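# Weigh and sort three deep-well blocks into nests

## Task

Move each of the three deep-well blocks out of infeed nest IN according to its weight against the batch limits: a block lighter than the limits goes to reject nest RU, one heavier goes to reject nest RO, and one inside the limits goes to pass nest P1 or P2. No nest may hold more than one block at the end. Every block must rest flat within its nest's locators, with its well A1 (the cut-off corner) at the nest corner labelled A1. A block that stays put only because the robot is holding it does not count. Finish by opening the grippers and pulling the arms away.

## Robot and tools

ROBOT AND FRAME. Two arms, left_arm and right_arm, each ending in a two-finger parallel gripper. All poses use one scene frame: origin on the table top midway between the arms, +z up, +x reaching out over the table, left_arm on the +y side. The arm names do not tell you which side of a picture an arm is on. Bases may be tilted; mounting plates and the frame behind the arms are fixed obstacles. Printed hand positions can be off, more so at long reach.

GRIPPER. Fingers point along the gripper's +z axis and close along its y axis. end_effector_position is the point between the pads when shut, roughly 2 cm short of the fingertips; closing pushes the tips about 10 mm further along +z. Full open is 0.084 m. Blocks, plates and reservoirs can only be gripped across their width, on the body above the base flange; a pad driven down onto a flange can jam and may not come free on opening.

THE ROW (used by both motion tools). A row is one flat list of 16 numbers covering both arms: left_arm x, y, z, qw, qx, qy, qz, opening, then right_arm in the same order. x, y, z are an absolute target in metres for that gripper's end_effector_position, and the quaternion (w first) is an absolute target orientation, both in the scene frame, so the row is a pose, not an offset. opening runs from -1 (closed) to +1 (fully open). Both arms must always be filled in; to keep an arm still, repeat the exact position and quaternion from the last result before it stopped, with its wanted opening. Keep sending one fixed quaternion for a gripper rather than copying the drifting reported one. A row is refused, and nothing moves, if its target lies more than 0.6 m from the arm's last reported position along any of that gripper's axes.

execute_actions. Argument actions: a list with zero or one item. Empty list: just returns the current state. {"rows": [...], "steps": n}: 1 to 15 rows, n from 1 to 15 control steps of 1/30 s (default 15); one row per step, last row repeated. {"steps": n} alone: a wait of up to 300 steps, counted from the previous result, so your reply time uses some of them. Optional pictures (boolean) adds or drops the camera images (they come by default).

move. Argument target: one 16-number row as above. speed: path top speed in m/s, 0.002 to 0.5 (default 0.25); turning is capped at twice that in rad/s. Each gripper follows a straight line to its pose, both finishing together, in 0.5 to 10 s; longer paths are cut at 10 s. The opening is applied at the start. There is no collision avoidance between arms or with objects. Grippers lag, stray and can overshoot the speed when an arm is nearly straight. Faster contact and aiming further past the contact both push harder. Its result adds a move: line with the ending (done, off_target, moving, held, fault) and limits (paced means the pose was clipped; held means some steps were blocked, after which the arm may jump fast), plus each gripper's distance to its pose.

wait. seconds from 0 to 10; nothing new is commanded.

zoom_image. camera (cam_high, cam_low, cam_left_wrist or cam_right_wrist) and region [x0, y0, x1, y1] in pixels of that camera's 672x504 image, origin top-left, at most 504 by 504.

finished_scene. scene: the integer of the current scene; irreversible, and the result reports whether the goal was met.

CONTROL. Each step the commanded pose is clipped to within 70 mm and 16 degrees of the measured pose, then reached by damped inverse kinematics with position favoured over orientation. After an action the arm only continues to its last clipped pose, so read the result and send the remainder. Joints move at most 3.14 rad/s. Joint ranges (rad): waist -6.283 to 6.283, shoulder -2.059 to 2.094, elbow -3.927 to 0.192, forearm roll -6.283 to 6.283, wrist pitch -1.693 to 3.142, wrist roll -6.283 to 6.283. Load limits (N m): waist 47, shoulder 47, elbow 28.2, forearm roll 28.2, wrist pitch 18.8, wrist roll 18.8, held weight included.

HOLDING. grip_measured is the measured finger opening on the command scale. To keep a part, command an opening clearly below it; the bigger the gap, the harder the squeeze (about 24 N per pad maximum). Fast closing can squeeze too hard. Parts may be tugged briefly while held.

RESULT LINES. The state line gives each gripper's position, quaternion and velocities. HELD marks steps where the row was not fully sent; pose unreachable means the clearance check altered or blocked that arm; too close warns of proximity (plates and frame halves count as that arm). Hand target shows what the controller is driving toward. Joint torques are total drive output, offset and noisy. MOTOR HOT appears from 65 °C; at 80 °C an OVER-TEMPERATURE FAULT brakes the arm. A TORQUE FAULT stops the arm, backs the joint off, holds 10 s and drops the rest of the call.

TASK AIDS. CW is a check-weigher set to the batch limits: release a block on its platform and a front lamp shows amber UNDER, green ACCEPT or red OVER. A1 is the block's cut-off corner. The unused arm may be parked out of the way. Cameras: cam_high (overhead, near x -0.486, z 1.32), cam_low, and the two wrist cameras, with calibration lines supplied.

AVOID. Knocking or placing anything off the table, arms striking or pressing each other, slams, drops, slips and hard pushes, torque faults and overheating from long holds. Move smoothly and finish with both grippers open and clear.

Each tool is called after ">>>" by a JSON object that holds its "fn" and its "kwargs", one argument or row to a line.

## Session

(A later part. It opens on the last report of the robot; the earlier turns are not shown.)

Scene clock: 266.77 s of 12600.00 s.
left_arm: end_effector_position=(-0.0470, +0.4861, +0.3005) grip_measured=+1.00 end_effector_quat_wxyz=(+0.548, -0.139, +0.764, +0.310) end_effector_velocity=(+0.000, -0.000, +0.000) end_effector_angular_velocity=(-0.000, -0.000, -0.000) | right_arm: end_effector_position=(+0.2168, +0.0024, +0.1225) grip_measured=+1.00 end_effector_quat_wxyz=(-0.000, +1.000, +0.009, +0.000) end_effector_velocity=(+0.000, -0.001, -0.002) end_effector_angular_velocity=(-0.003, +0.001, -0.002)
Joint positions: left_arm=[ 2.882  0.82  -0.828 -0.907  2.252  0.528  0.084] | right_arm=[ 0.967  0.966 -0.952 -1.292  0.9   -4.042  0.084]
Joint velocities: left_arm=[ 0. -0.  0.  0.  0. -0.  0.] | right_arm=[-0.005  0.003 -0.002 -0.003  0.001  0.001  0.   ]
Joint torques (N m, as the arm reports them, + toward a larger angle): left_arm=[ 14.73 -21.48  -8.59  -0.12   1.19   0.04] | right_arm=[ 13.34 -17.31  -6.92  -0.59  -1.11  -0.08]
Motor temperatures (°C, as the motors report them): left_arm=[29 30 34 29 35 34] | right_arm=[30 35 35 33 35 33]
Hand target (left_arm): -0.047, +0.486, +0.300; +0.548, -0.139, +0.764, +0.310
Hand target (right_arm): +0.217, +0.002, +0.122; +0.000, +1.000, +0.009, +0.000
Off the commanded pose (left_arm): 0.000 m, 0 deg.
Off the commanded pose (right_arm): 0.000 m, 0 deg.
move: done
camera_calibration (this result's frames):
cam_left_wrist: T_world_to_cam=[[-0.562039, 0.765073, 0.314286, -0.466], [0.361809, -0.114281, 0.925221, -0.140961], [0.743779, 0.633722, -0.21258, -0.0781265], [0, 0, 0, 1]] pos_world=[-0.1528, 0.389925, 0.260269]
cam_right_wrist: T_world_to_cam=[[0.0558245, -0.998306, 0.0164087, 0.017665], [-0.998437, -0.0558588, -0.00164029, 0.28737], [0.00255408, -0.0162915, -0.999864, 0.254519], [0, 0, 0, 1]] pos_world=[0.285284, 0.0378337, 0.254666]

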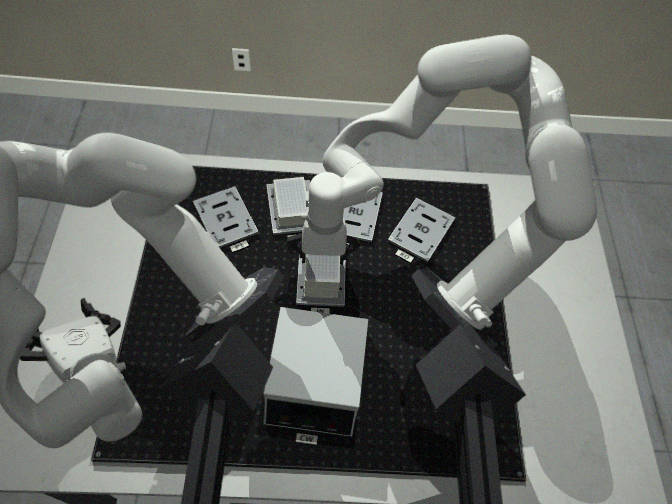

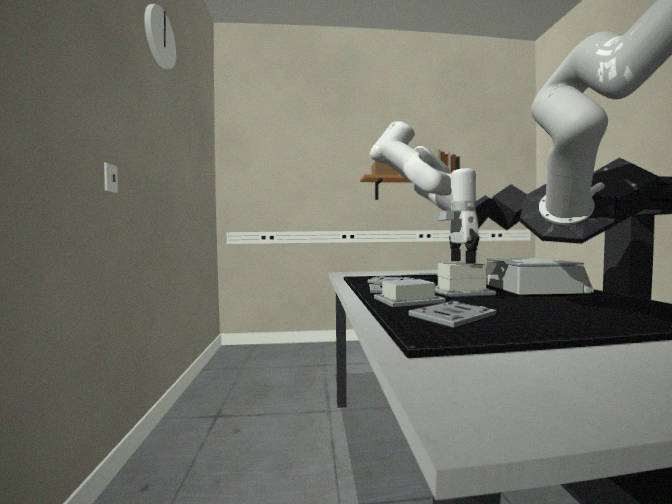

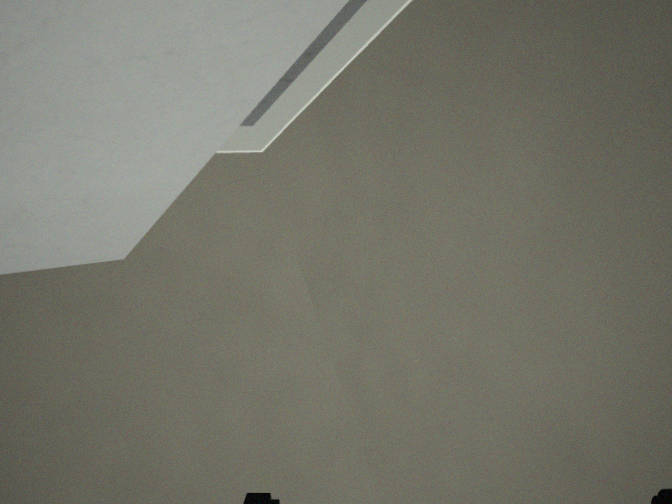

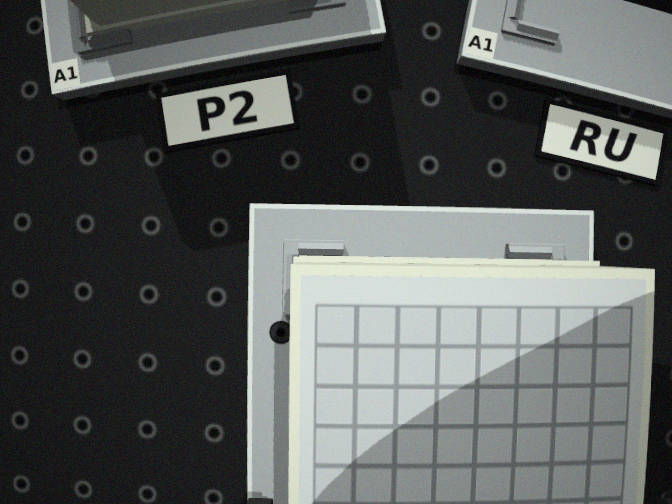

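>>> {"fn": "move", "kwargs": {
  "target": [-0.047,0.4861,0.3005,0.548,-0.139,0.764,0.310,1,0.2165,0.0018,0.0933,0,1,0.009,0,1],
  "speed": 0.015
}}

>>> {"fn": "move", "kwargs": {
  "target": [-0.047,0.4861,0.3005,0.548,-0.139,0.764,0.310,1,0.2165,0.0018,0.0933,0,1,0.009,0,-0.2],
  "speed": 0.015
}}

>>> {"fn": "move", "kwargs": {
  "target": [-0.047,0.4861,0.3005,0.548,-0.139,0.764,0.310,1,0.2165,0.0018,0.175,0,1,0.009,0,-0.2],
  "speed": 0.05
}}

>>> {"fn": "move", "kwargs": {
  "target": [-0.047,0.4861,0.3005,0.548,-0.139,0.764,0.310,1,-0.02,0.005,0.158,0,1,0.009,0,-0.2],
  "speed": 0.15
}}

>>> {"fn": "move", "kwargs": {
  "target": [-0.047,0.4861,0.3005,0.548,-0.139,0.764,0.310,1,-0.02,0.005,0.1423,0,1,0.009,0,-0.2],
  "speed": 0.01
}}

>>> {"fn": "move", "kwargs": {
  "target": [-0.047,0.4861,0.3005,0.548,-0.139,0.764,0.310,1,-0.02,0.005,0.1423,0,1,0.009,0,1],
  "speed": 0.01
}}

>>> {"fn": "wait", "kwargs": {
  "seconds": 2
}}

Scene clock: 309.80 s of 12600.00 s.
left_arm: end_effector_position=(-0.0470, +0.4861, +0.3005) grip_measured=+1.00 end_effector_quat_wxyz=(+0.548, -0.139, +0.764, +0.310) end_effector_velocity=(+0.000, -0.000, -0.000) end_effector_angular_velocity=(-0.000, +0.001, -0.000) | right_arm: end_effector_position=(+0.2166, +0.0018, +0.0934) grip_measured=+1.00 end_effector_quat_wxyz=(+0.000, +1.000, +0.009, +0.000) end_effector_velocity=(+0.000, +0.001, -0.001) end_effector_angular_velocity=(+0.003, -0.000, +0.002)
Joint positions: left_arm=[ 2.882  0.82  -0.828 -0.907  2.252  0.528  0.084] | right_arm=[ 0.898  1.025 -0.981 -1.382  0.895 -4.005  0.084]
Joint velocities: left_arm=[-0.    -0.     0.     0.    -0.001  0.    -0.   ] | right_arm=[-0.004  0.003 -0.002 -0.007 -0.002 -0.    -0.   ]
Joint torques (N m, as the arm reports them, + toward a larger angle): left_arm=[ 14.58 -21.48  -8.68  -0.22   1.12  -0.08] | right_arm=[ 13.18 -16.94  -5.51  -0.69  -1.34  -0.27]
Motor temperatures (°C, as the motors report them): left_arm=[29 30 34 29 35 34] | right_arm=[30 35 35 33 35 33]
Hand target (left_arm): -0.047, +0.486, +0.301; +0.548, -0.139, +0.764, +0.310
Hand target (right_arm): +0.217, +0.002, +0.093; +0.000, +1.000, +0.009, +0.000
Off the commanded pose (left_arm): 0.000 m, 0 deg.
Off the commanded pose (right_arm): 0.000 m, 0 deg.
After step 90, 37.80 s passed at rest.
move: done
camera_calibration (this result's frames):
cam_left_wrist: T_world_to_cam=[[-0.562039, 0.765073, 0.314286, -0.466], [0.361809, -0.114281, 0.925221, -0.140961], [0.743779, 0.633722, -0.21258, -0.0781265], [0, 0, 0, 1]] pos_world=[-0.1528, 0.389925, 0.260269]
cam_right_wrist: T_world_to_cam=[[0.0560147, -0.998294, 0.0164677, 0.0174576], [-0.998428, -0.0560373, -0.000913615, 0.286973], [0.00183486, -0.0163907, -0.999864, 0.225559], [0, 0, 0, 1]] pos_world=[0.285131, 0.0372061, 0.225503]

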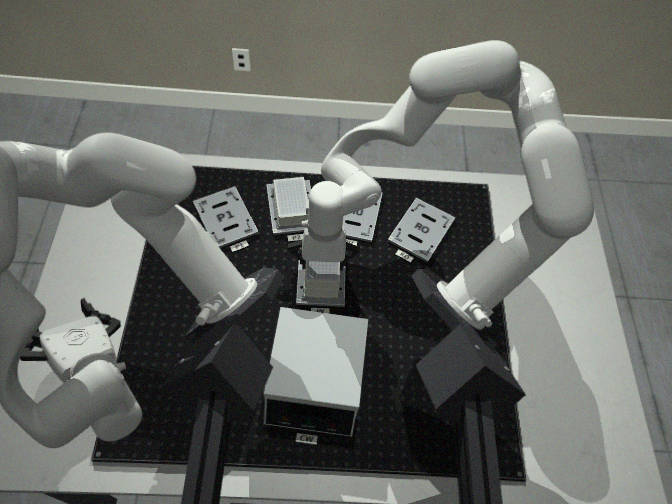

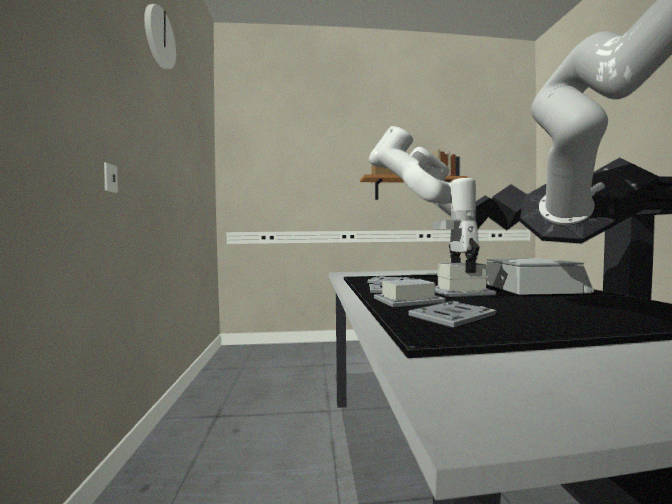

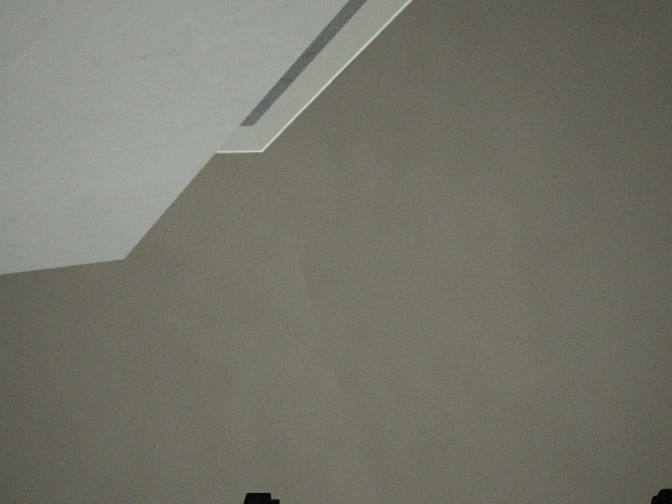

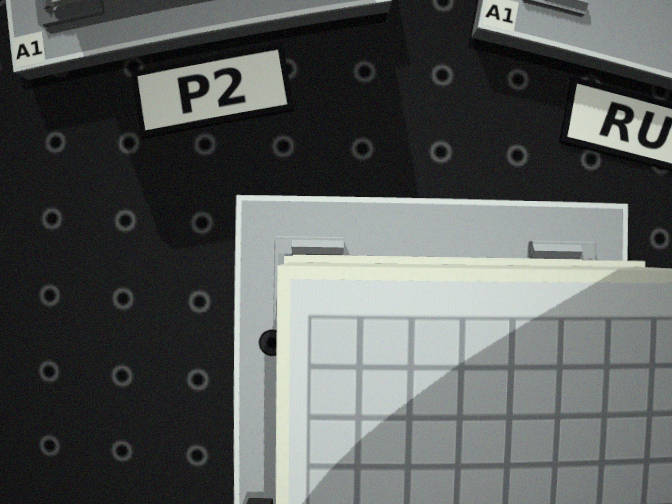

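Scene clock: 310.50 s of 12600.00 s.
left_arm: end_effector_position=(-0.0470, +0.4861, +0.3005) grip_measured=+1.00 end_effector_quat_wxyz=(+0.548, -0.139, +0.764, +0.310) end_effector_velocity=(+0.000, +0.000, -0.000) end_effector_angular_velocity=(-0.001, -0.001, -0.000) | right_arm: end_effector_position=(+0.2166, +0.0019, +0.0934) grip_measured=+0.96 end_effector_quat_wxyz=(-0.000, +1.000, +0.009, +0.000) end_effector_velocity=(-0.000, +0.000, +0.000) end_effector_angular_velocity=(+0.001, +0.002, -0.000)
Joint positions: left_arm=[ 2.882  0.82  -0.828 -0.907  2.252  0.528  0.084] | right_arm=[ 0.898  1.025 -0.981 -1.383  0.895 -4.005  0.083]
Joint velocities: left_arm=[-0.001 -0.     0.    -0.001 -0.    -0.001  0.   ] | right_arm=[ 0.     0.    -0.     0.001 -0.002 -0.     0.   ]
Joint torques (N m, as the arm reports them, + toward a larger angle): left_arm=[ 14.64 -21.6   -8.67   0.13   1.19   0.09] | right_arm=[ 12.54 -15.81  -5.39  -0.92  -1.13  -0.15]
Motor temperatures (°C, as the motors report them): left_arm=[29 30 34 29 35 34] | right_arm=[30 35 35 33 35 33]
Hand target (left_arm): -0.047, +0.486, +0.300; +0.548, -0.139, +0.764, +0.310
Hand target (right_arm): +0.217, +0.002, +0.093; -0.000, +1.000, +0.009, +0.000
Off the commanded pose (left_arm): 0.000 m, 0 deg.
Off the commanded pose (right_arm): 0.000 m, 0 deg.
move: done
camera_calibration (this result's frames):
cam_left_wrist: T_world_to_cam=[[-0.562039, 0.765073, 0.314286, -0.466], [0.361809, -0.114281, 0.925221, -0.140961], [0.743779, 0.633722, -0.21258, -0.0781264], [0, 0, 0, 1]] pos_world=[-0.1528, 0.389925, 0.260269]
cam_right_wrist: T_world_to_cam=[[0.0559124, -0.998305, 0.0161771, 0.0176083], [-0.998434, -0.0559348, -0.000936025, 0.287036], [0.0018393, -0.0160995, -0.999869, 0.225583], [0, 0, 0, 1]] pos_world=[0.285187, 0.0372655, 0.225538]

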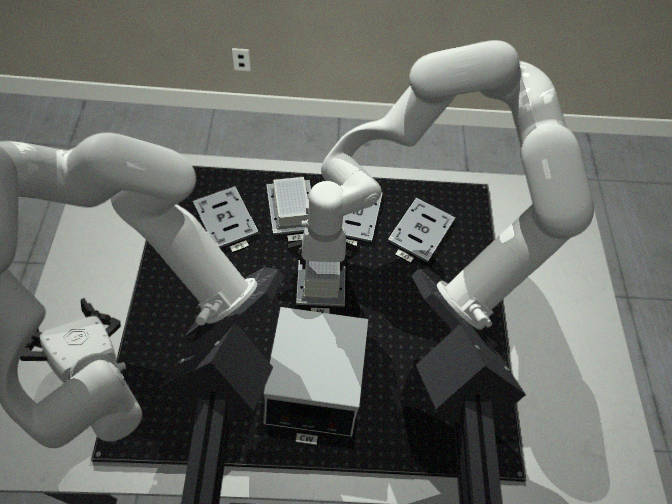

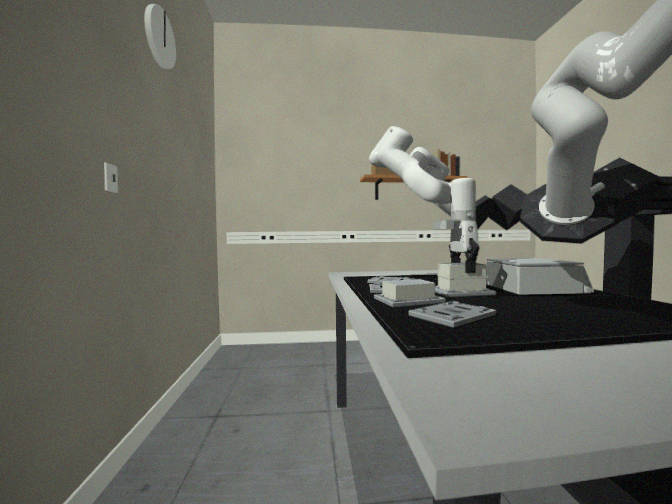

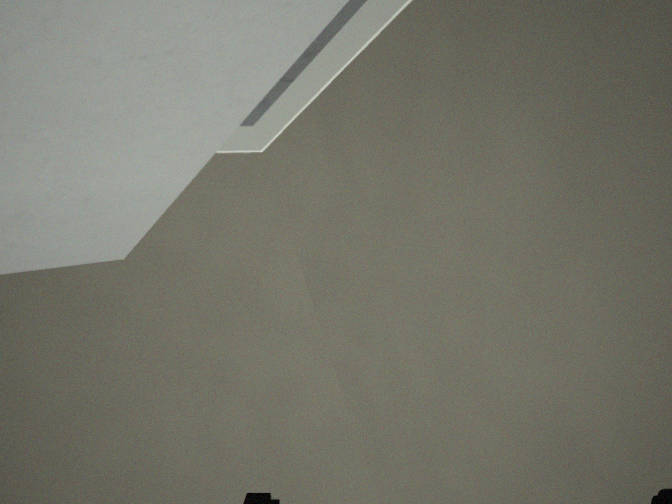

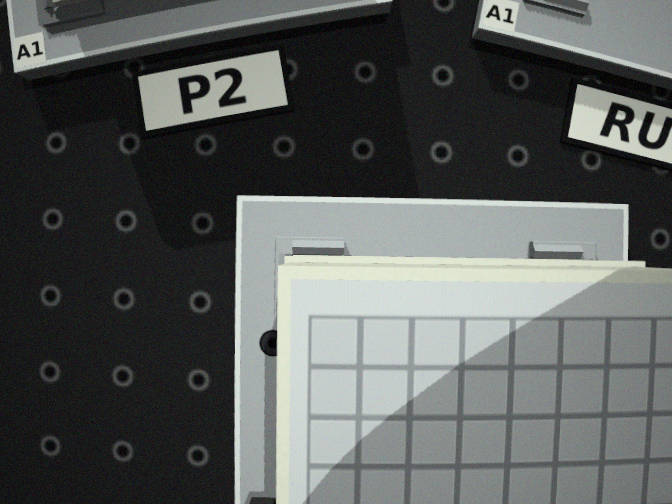

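Scene clock: 312.53 s of 12600.00 s.
left_arm: end_effector_position=(-0.0470, +0.4861, +0.3005) grip_measured=+1.00 end_effector_quat_wxyz=(+0.548, -0.139, +0.764, +0.310) end_effector_velocity=(-0.000, +0.000, +0.000) end_effector_angular_velocity=(+0.001, -0.001, +0.001) | right_arm: end_effector_position=(+0.2162, +0.0017, +0.1749) grip_measured=+0.96 end_effector_quat_wxyz=(+0.000, +1.000, +0.009, -0.000) end_effector_velocity=(+0.000, -0.000, +0.002) end_effector_angular_velocity=(-0.002, +0.000, -0.002)
Joint positions: left_arm=[ 2.882  0.82  -0.828 -0.907  2.252  0.528  0.084] | right_arm=[ 1.086  0.86  -0.91  -1.125  0.924 -4.118  0.083]
Joint velocities: left_arm=[ 0.    -0.     0.    -0.001  0.001 -0.    -0.   ] | right_arm=[ 0.003 -0.004  0.001  0.007  0.003 -0.002 -0.   ]
Joint torques (N m, as the arm reports them, + toward a larger angle): left_arm=[ 14.5  -21.4   -8.56  -0.17   1.18  -0.09] | right_arm=[ 12.12 -17.34  -8.99  -1.13  -1.37  -0.11]
Motor temperatures (°C, as the motors report them): left_arm=[29 30 34 29 35 34] | right_arm=[30 35 35 33 35 33]
Hand target (left_arm): -0.047, +0.486, +0.300; +0.548, -0.139, +0.764, +0.310
Hand target (right_arm): +0.216, +0.002, +0.175; -0.000, +1.000, +0.009, -0.000
Off the commanded pose (left_arm): 0.000 m, 0 deg.
Off the commanded pose (right_arm): 0.000 m, 0 deg.
move: done
camera_calibration (this result's frames):
cam_left_wrist: T_world_to_cam=[[-0.562039, 0.765073, 0.314286, -0.466], [0.361809, -0.114281, 0.925221, -0.140961], [0.743779, 0.633722, -0.21258, -0.0781265], [0, 0, 0, 1]] pos_world=[-0.1528, 0.389925, 0.260269]
cam_right_wrist: T_world_to_cam=[[0.0562649, -0.998279, 0.0165195, 0.0159791], [-0.998415, -0.0562742, -0.000102552, 0.286559], [0.001032, -0.0164875, -0.999864, 0.307263], [0, 0, 0, 1]] pos_world=[0.284889, 0.0371435, 0.306987]

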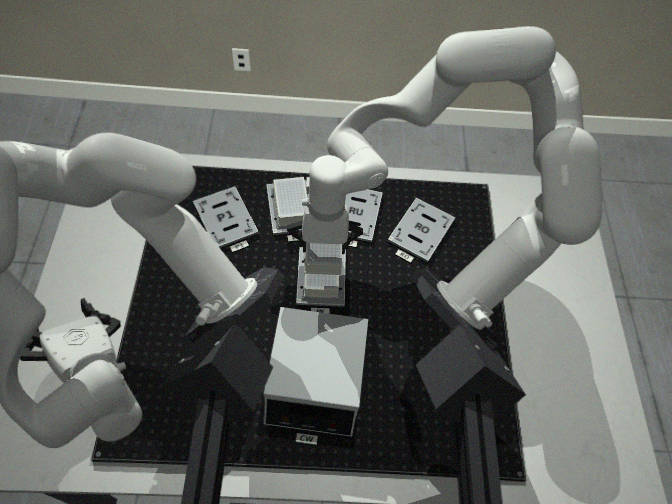

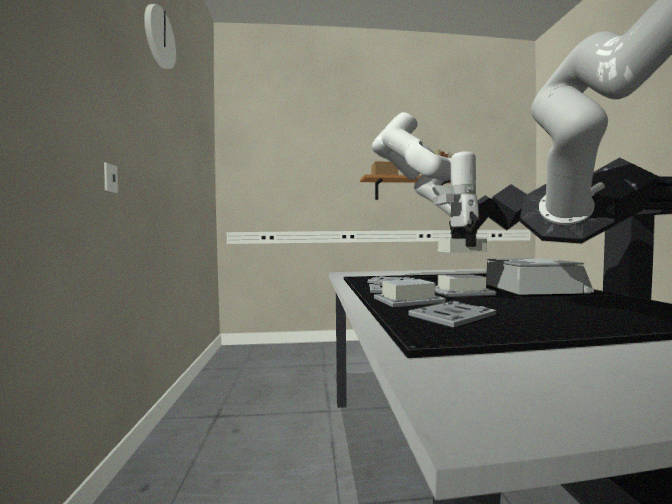

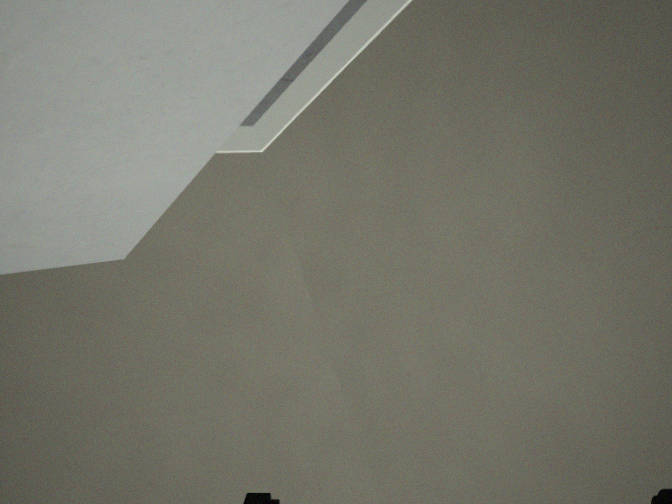

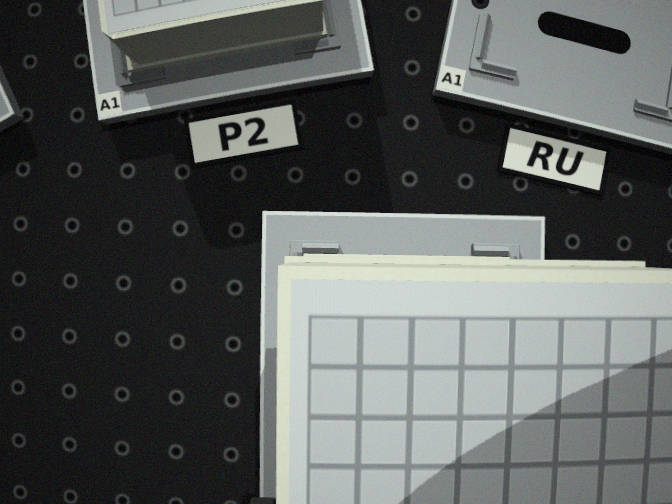

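Scene clock: 314.70 s of 12600.00 s.
left_arm: end_effector_position=(-0.0470, +0.4861, +0.3005) grip_measured=+1.00 end_effector_quat_wxyz=(+0.548, -0.139, +0.764, +0.310) end_effector_velocity=(+0.000, -0.000, -0.000) end_effector_angular_velocity=(-0.001, +0.000, -0.001) | right_arm: end_effector_position=(-0.0205, +0.0058, +0.1584) grip_measured=+0.96 end_effector_quat_wxyz=(-0.001, +1.000, +0.009, -0.001) end_effector_velocity=(-0.002, -0.000, -0.000) end_effector_angular_velocity=(-0.002, -0.001, +0.003)
Joint positions: left_arm=[ 2.882  0.82  -0.828 -0.907  2.252  0.528  0.084] | right_arm=[ 1.625  1.289 -1.012 -0.8    0.691 -3.808  0.083]
Joint velocities: left_arm=[-0.     0.    -0.     0.001 -0.001  0.     0.   ] | right_arm=[ 0.007  0.004 -0.003  0.009 -0.    -0.004  0.   ]
Joint torques (N m, as the arm reports them, + toward a larger angle): left_arm=[ 14.59 -21.79  -8.58  -0.2    1.17  -0.1 ] | right_arm=[  6.91 -24.76 -11.73  -0.65  -1.11  -0.15]
Motor temperatures (°C, as the motors report them): left_arm=[29 30 34 29 35 34] | right_arm=[30 35 35 33 35 33]
Hand target (left_arm): -0.047, +0.486, +0.300; +0.548, -0.139, +0.764, +0.310
Hand target (right_arm): -0.021, +0.006, +0.158; -0.001, +1.000, +0.010, -0.000
Off the commanded pose (left_arm): 0.000 m, 0 deg.
Off the commanded pose (right_arm): 0.001 m, 0 deg.
move: done
camera_calibration (this result's frames):
cam_left_wrist: T_world_to_cam=[[-0.562039, 0.765073, 0.314286, -0.466], [0.361809, -0.114281, 0.925221, -0.140961], [0.743779, 0.633722, -0.21258, -0.0781262], [0, 0, 0, 1]] pos_world=[-0.1528, 0.389925, 0.260269]
cam_right_wrist: T_world_to_cam=[[0.056732, -0.998279, 0.0148167, 0.0339174], [-0.998389, -0.0567316, 0.000452623, 0.0503211], [0.000388732, -0.0148185, -0.99989, 0.291079], [0, 0, 0, 1]] pos_world=[0.0482027, 0.0410272, 0.290522]

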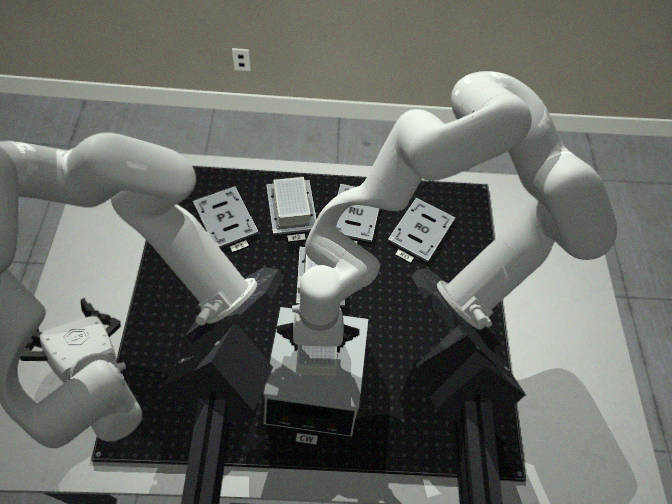

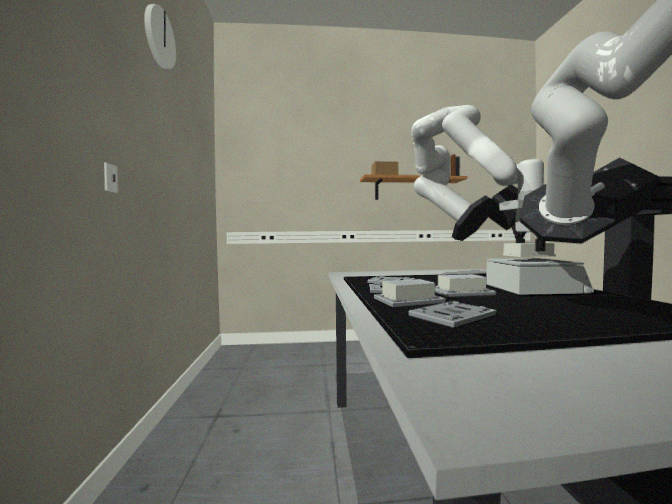

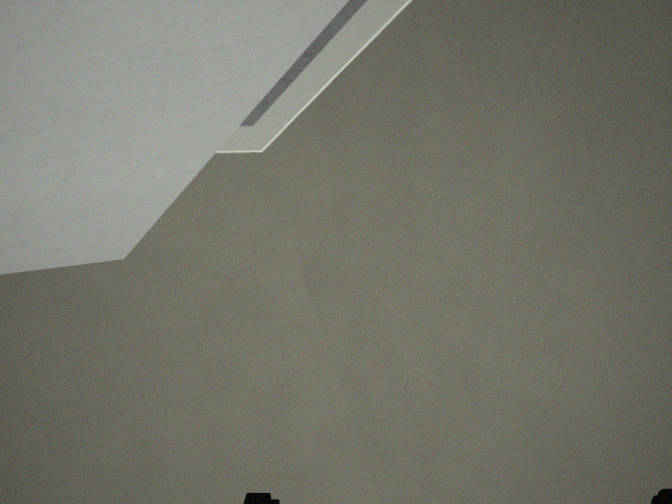

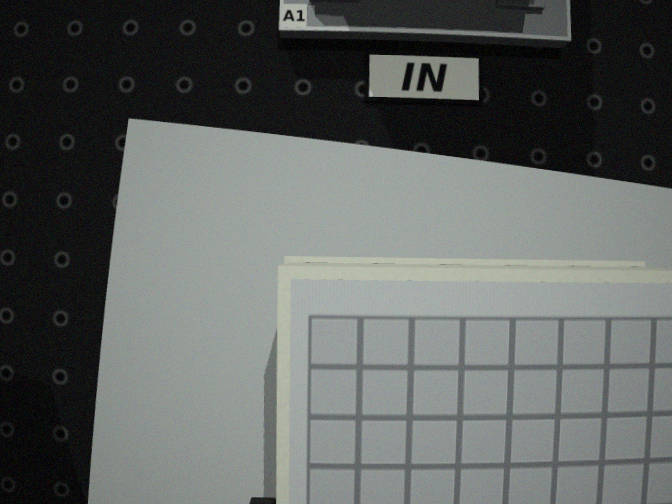

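Scene clock: 316.53 s of 12600.00 s.
left_arm: end_effector_position=(-0.0470, +0.4861, +0.3005) grip_measured=+1.00 end_effector_quat_wxyz=(+0.548, -0.139, +0.764, +0.310) end_effector_velocity=(-0.000, +0.000, +0.000) end_effector_angular_velocity=(+0.000, +0.000, +0.001) | right_arm: end_effector_position=(-0.0200, +0.0050, +0.1424) grip_measured=+0.96 end_effector_quat_wxyz=(+0.000, +1.000, +0.009, +0.000) end_effector_velocity=(-0.000, +0.001, -0.002) end_effector_angular_velocity=(+0.002, -0.001, +0.000)
Joint positions: left_arm=[ 2.882  0.82  -0.828 -0.907  2.252  0.528  0.084] | right_arm=[ 1.589  1.326 -1.024 -0.866  0.683 -3.767  0.083]
Joint velocities: left_arm=[ 0.001  0.    -0.    -0.     0.    -0.001  0.   ] | right_arm=[-0.004  0.005 -0.002 -0.011 -0.002  0.007  0.   ]
Joint torques (N m, as the arm reports them, + toward a larger angle): left_arm=[ 14.59 -21.36  -8.53  -0.15   1.23   0.12] | right_arm=[  6.63 -26.04 -11.35  -0.37  -1.38   0.04]
Motor temperatures (°C, as the motors report them): left_arm=[29 30 34 29 35 34] | right_arm=[30 35 35 33 35 33]
Hand target (left_arm): -0.047, +0.486, +0.300; +0.548, -0.139, +0.764, +0.310
Hand target (right_arm): -0.020, +0.005, +0.142; -0.000, +1.000, +0.009, +0.000
Off the commanded pose (left_arm): 0.000 m, 0 deg.
Off the commanded pose (right_arm): 0.000 m, 0 deg.
move: done
camera_calibration (this result's frames):
cam_left_wrist: T_world_to_cam=[[-0.562039, 0.765073, 0.314286, -0.466], [0.361809, -0.114281, 0.925221, -0.140961], [0.743779, 0.633722, -0.21258, -0.0781265], [0, 0, 0, 1]] pos_world=[-0.1528, 0.389925, 0.260269]
cam_right_wrist: T_world_to_cam=[[0.0560456, -0.998292, 0.0164648, 0.0331072], [-0.998427, -0.056067, -0.000837126, 0.0510166], [0.00175883, -0.0163919, -0.999864, 0.2751], [0, 0, 0, 1]] pos_world=[0.048597, 0.0404205, 0.27456]

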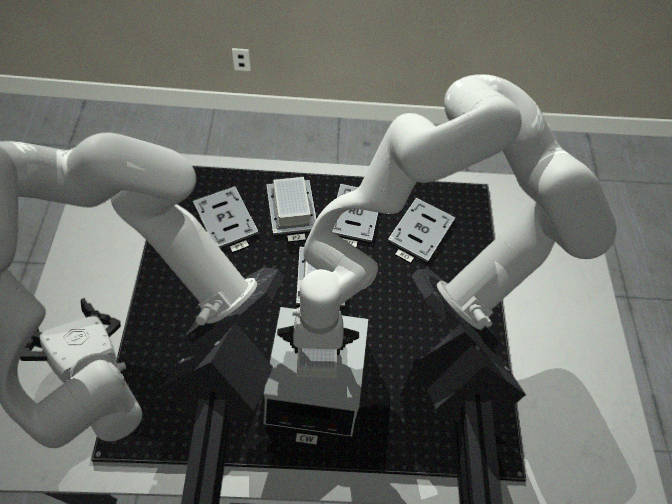

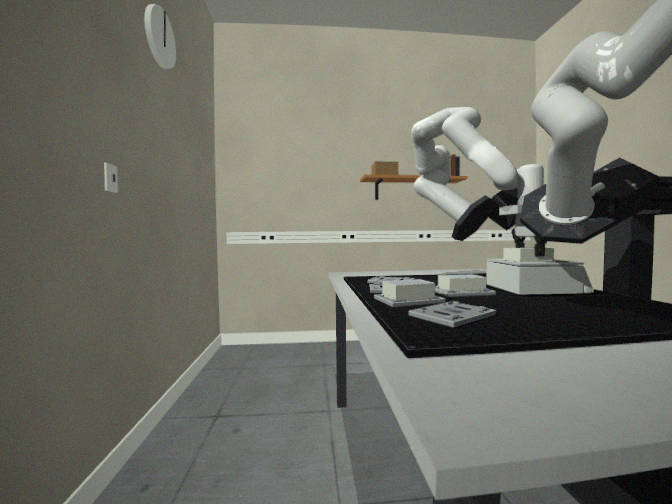

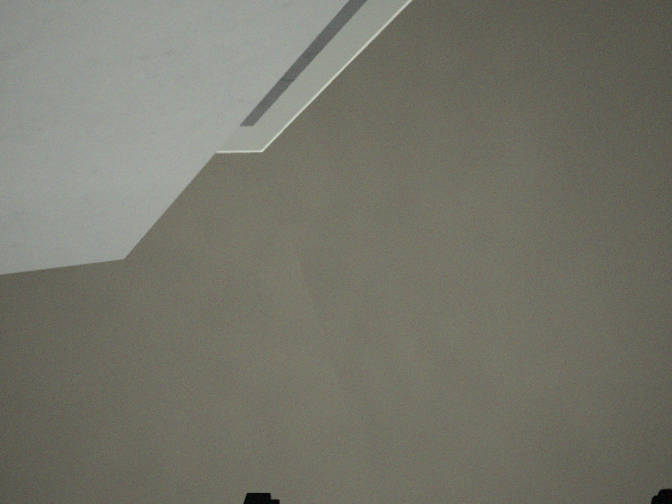

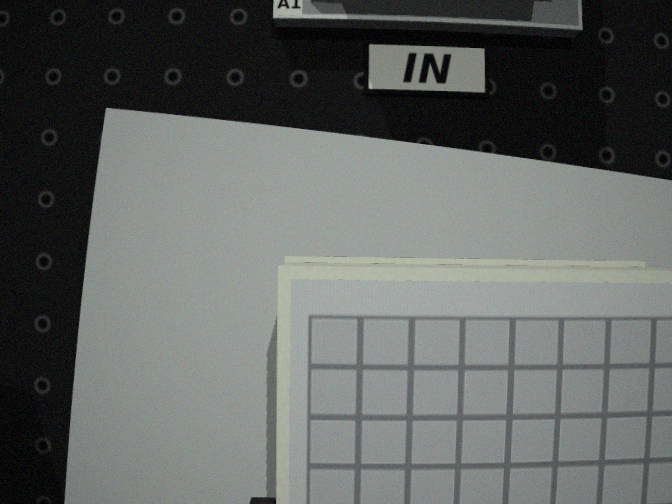

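Scene clock: 317.23 s of 12600.00 s.
left_arm: end_effector_position=(-0.0470, +0.4861, +0.3005) grip_measured=+1.00 end_effector_quat_wxyz=(+0.548, -0.139, +0.764, +0.310) end_effector_velocity=(+0.000, +0.000, +0.000) end_effector_angular_velocity=(+0.000, -0.002, -0.000) | right_arm: end_effector_position=(-0.0200, +0.0050, +0.1423) grip_measured=+1.00 end_effector_quat_wxyz=(-0.000, +1.000, +0.009, -0.000) end_effector_velocity=(+0.000, -0.000, -0.000) end_effector_angular_velocity=(-0.001, -0.002, +0.002)
Joint positions: left_arm=[ 2.882  0.82  -0.828 -0.907  2.252  0.528  0.084] | right_arm=[ 1.588  1.326 -1.024 -0.866  0.683 -3.767  0.084]
Joint velocities: left_arm=[-0.001  0.     0.     0.     0.002  0.     0.   ] | right_arm=[-0.     0.001  0.    -0.002  0.002 -0.001  0.   ]
Joint torques (N m, as the arm reports them, + toward a larger angle): left_arm=[ 14.71 -21.8   -8.42  -0.41   1.15   0.06] | right_arm=[  5.85 -24.39 -10.81  -0.84  -1.22  -0.19]
Motor temperatures (°C, as the motors report them): left_arm=[29 30 34 29 35 34] | right_arm=[30 35 35 33 35 33]
Hand target (left_arm): -0.047, +0.486, +0.301; +0.548, -0.139, +0.764, +0.310
Hand target (right_arm): -0.020, +0.005, +0.142; -0.000, +1.000, +0.009, +0.000
Off the commanded pose (left_arm): 0.000 m, 0 deg.
Off the commanded pose (right_arm): 0.000 m, 0 deg.
move: done
camera_calibration (this result's frames):
cam_left_wrist: T_world_to_cam=[[-0.562039, 0.765073, 0.314286, -0.466], [0.361809, -0.114281, 0.925221, -0.140961], [0.743778, 0.633722, -0.21258, -0.0781265], [0, 0, 0, 1]] pos_world=[-0.1528, 0.389925, 0.260269]
cam_right_wrist: T_world_to_cam=[[0.0560115, -0.998297, 0.0163136, 0.033166], [-0.998429, -0.0560309, -0.000735016, 0.0509875], [0.00164783, -0.0162468, -0.999867, 0.274998], [0, 0, 0, 1]] pos_world=[0.0485966, 0.0404342, 0.274458]

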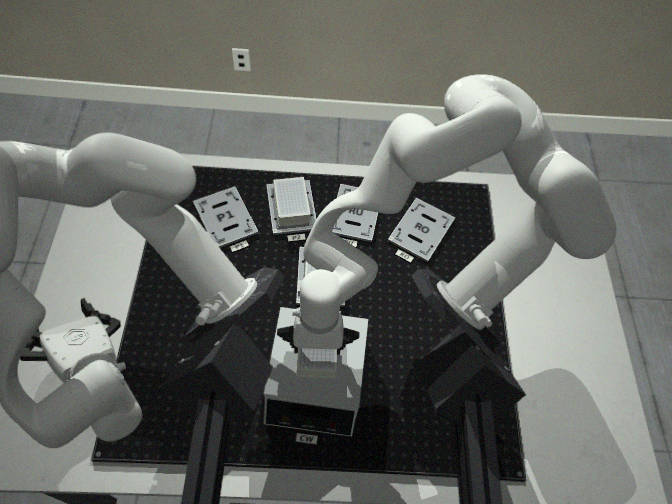

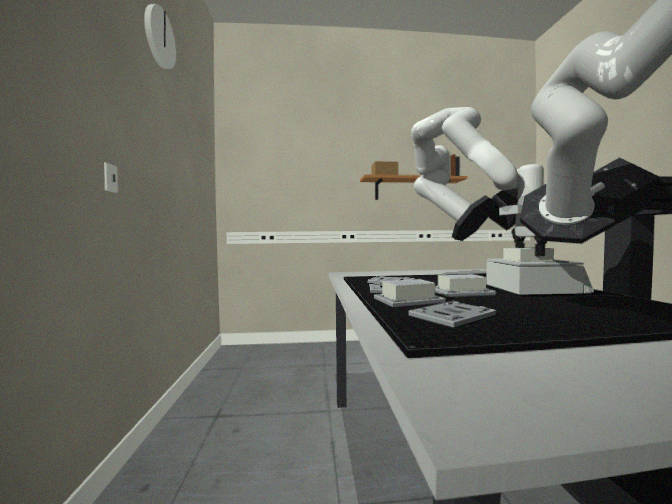

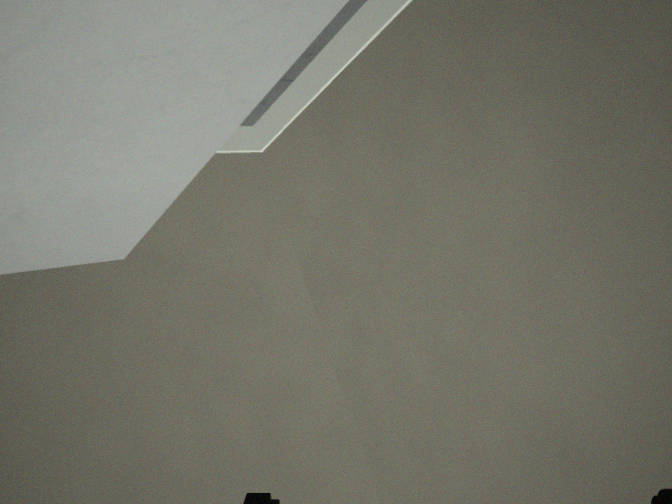

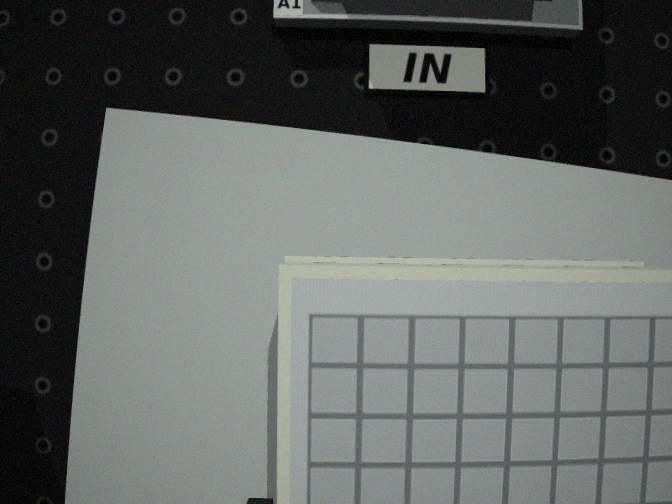

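Scene clock: 319.23 s of 12600.00 s.
left_arm: end_effector_position=(-0.0470, +0.4861, +0.3005) grip_measured=+1.00 end_effector_quat_wxyz=(+0.548, -0.139, +0.764, +0.310) end_effector_velocity=(+0.000, +0.000, +0.000) end_effector_angular_velocity=(+0.001, -0.001, -0.000) | right_arm: end_effector_position=(-0.0200, +0.0050, +0.1423) grip_measured=+1.00 end_effector_quat_wxyz=(-0.000, +1.000, +0.009, +0.000) end_effector_velocity=(+0.000, -0.000, -0.000) end_effector_angular_velocity=(-0.001, -0.000, -0.001)
Joint positions: left_arm=[ 2.882  0.82  -0.828 -0.907  2.252  0.528  0.084] | right_arm=[ 1.588  1.327 -1.024 -0.866  0.683 -3.767  0.084]
Joint velocities: left_arm=[-0.001 -0.     0.    -0.     0.001  0.     0.   ] | right_arm=[-0.001 -0.    -0.     0.001  0.001 -0.    -0.   ]
Joint torques (N m, as the arm reports them, + toward a larger angle): left_arm=[ 14.78 -21.55  -8.74  -0.15   1.23   0.01] | right_arm=[  5.89 -24.77 -10.57  -0.73  -1.2   -0.12]
Motor temperatures (°C, as the motors report them): left_arm=[29 30 34 29 35 34] | right_arm=[30 35 35 33 35 33]
Hand target (left_arm): -0.047, +0.486, +0.301; +0.548, -0.139, +0.764, +0.310
Hand target (right_arm): -0.020, +0.005, +0.142; -0.000, +1.000, +0.009, +0.000
Off the commanded pose (left_arm): 0.000 m, 0 deg.
Off the commanded pose (right_arm): 0.000 m, 0 deg.
Steps of this call (steps 1 to 60: nothing new was sent). Readings (end_effector_position):
1: left_arm (-0.0470, +0.4861, +0.3005) | right_arm (-0.0200, +0.0050, +0.1423)
2: left_arm (-0.0470, +0.4861, +0.3005) | right_arm (-0.0200, +0.0050, +0.1423)
4: left_arm (-0.0470, +0.4861, +0.3005) | right_arm (-0.0200, +0.0050, +0.1423)
8: left_arm (-0.0470, +0.4861, +0.3005) | right_arm (-0.0200, +0.0050, +0.1423)
60: the state above
camera_calibration (this result's frames):
cam_left_wrist: T_world_to_cam=[[-0.562039, 0.765073, 0.314286, -0.466], [0.361809, -0.114281, 0.925221, -0.140961], [0.743779, 0.633722, -0.21258, -0.0781265], [0, 0, 0, 1]] pos_world=[-0.1528, 0.389925, 0.260269]
cam_right_wrist: T_world_to_cam=[[0.0560431, -0.998294, 0.0164053, 0.0331149], [-0.998427, -0.0560629, -0.000748676, 0.0509829], [0.00166713, -0.0163375, -0.999865, 0.27496], [0, 0, 0, 1]] pos_world=[0.0485884, 0.0404088, 0.274418]

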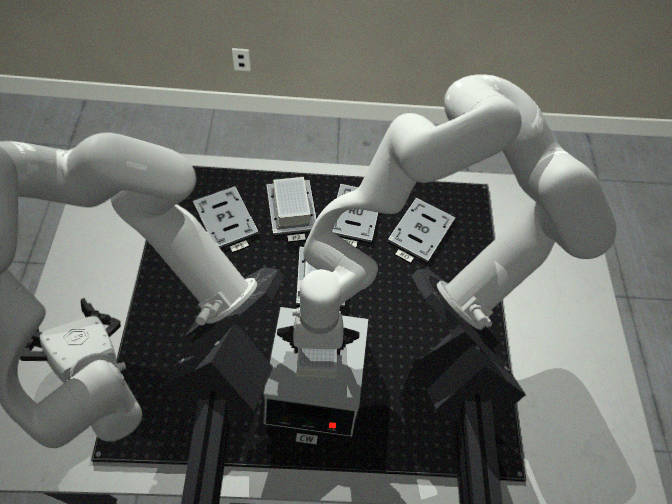

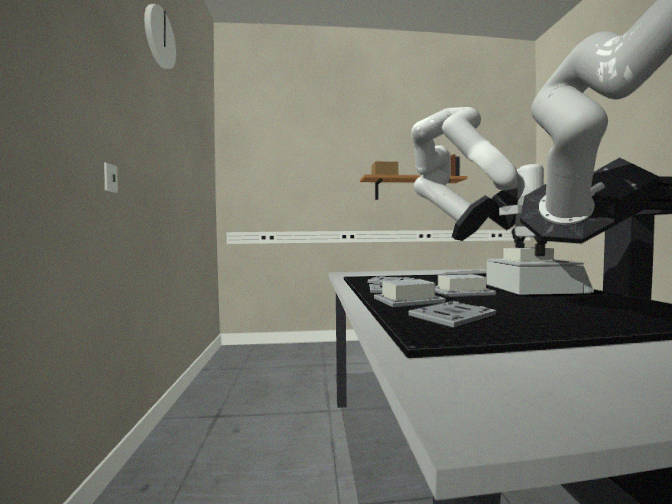

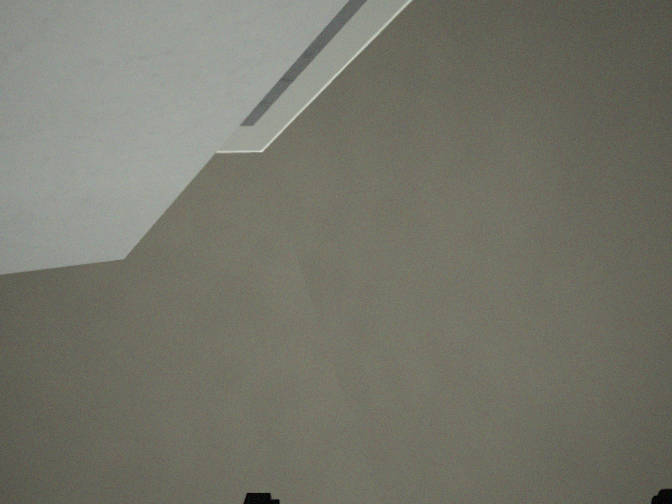

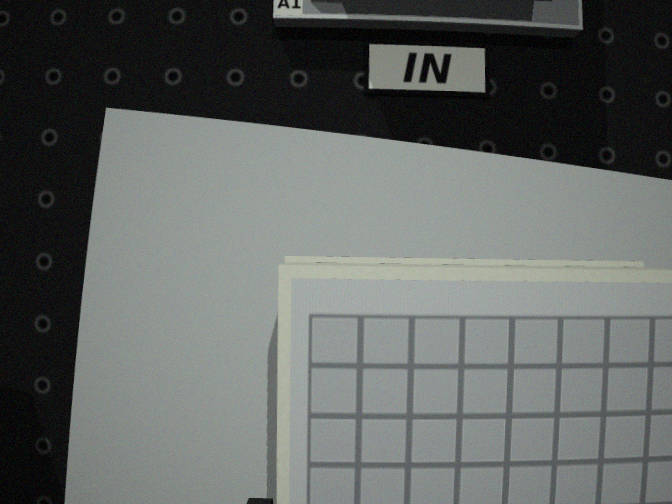

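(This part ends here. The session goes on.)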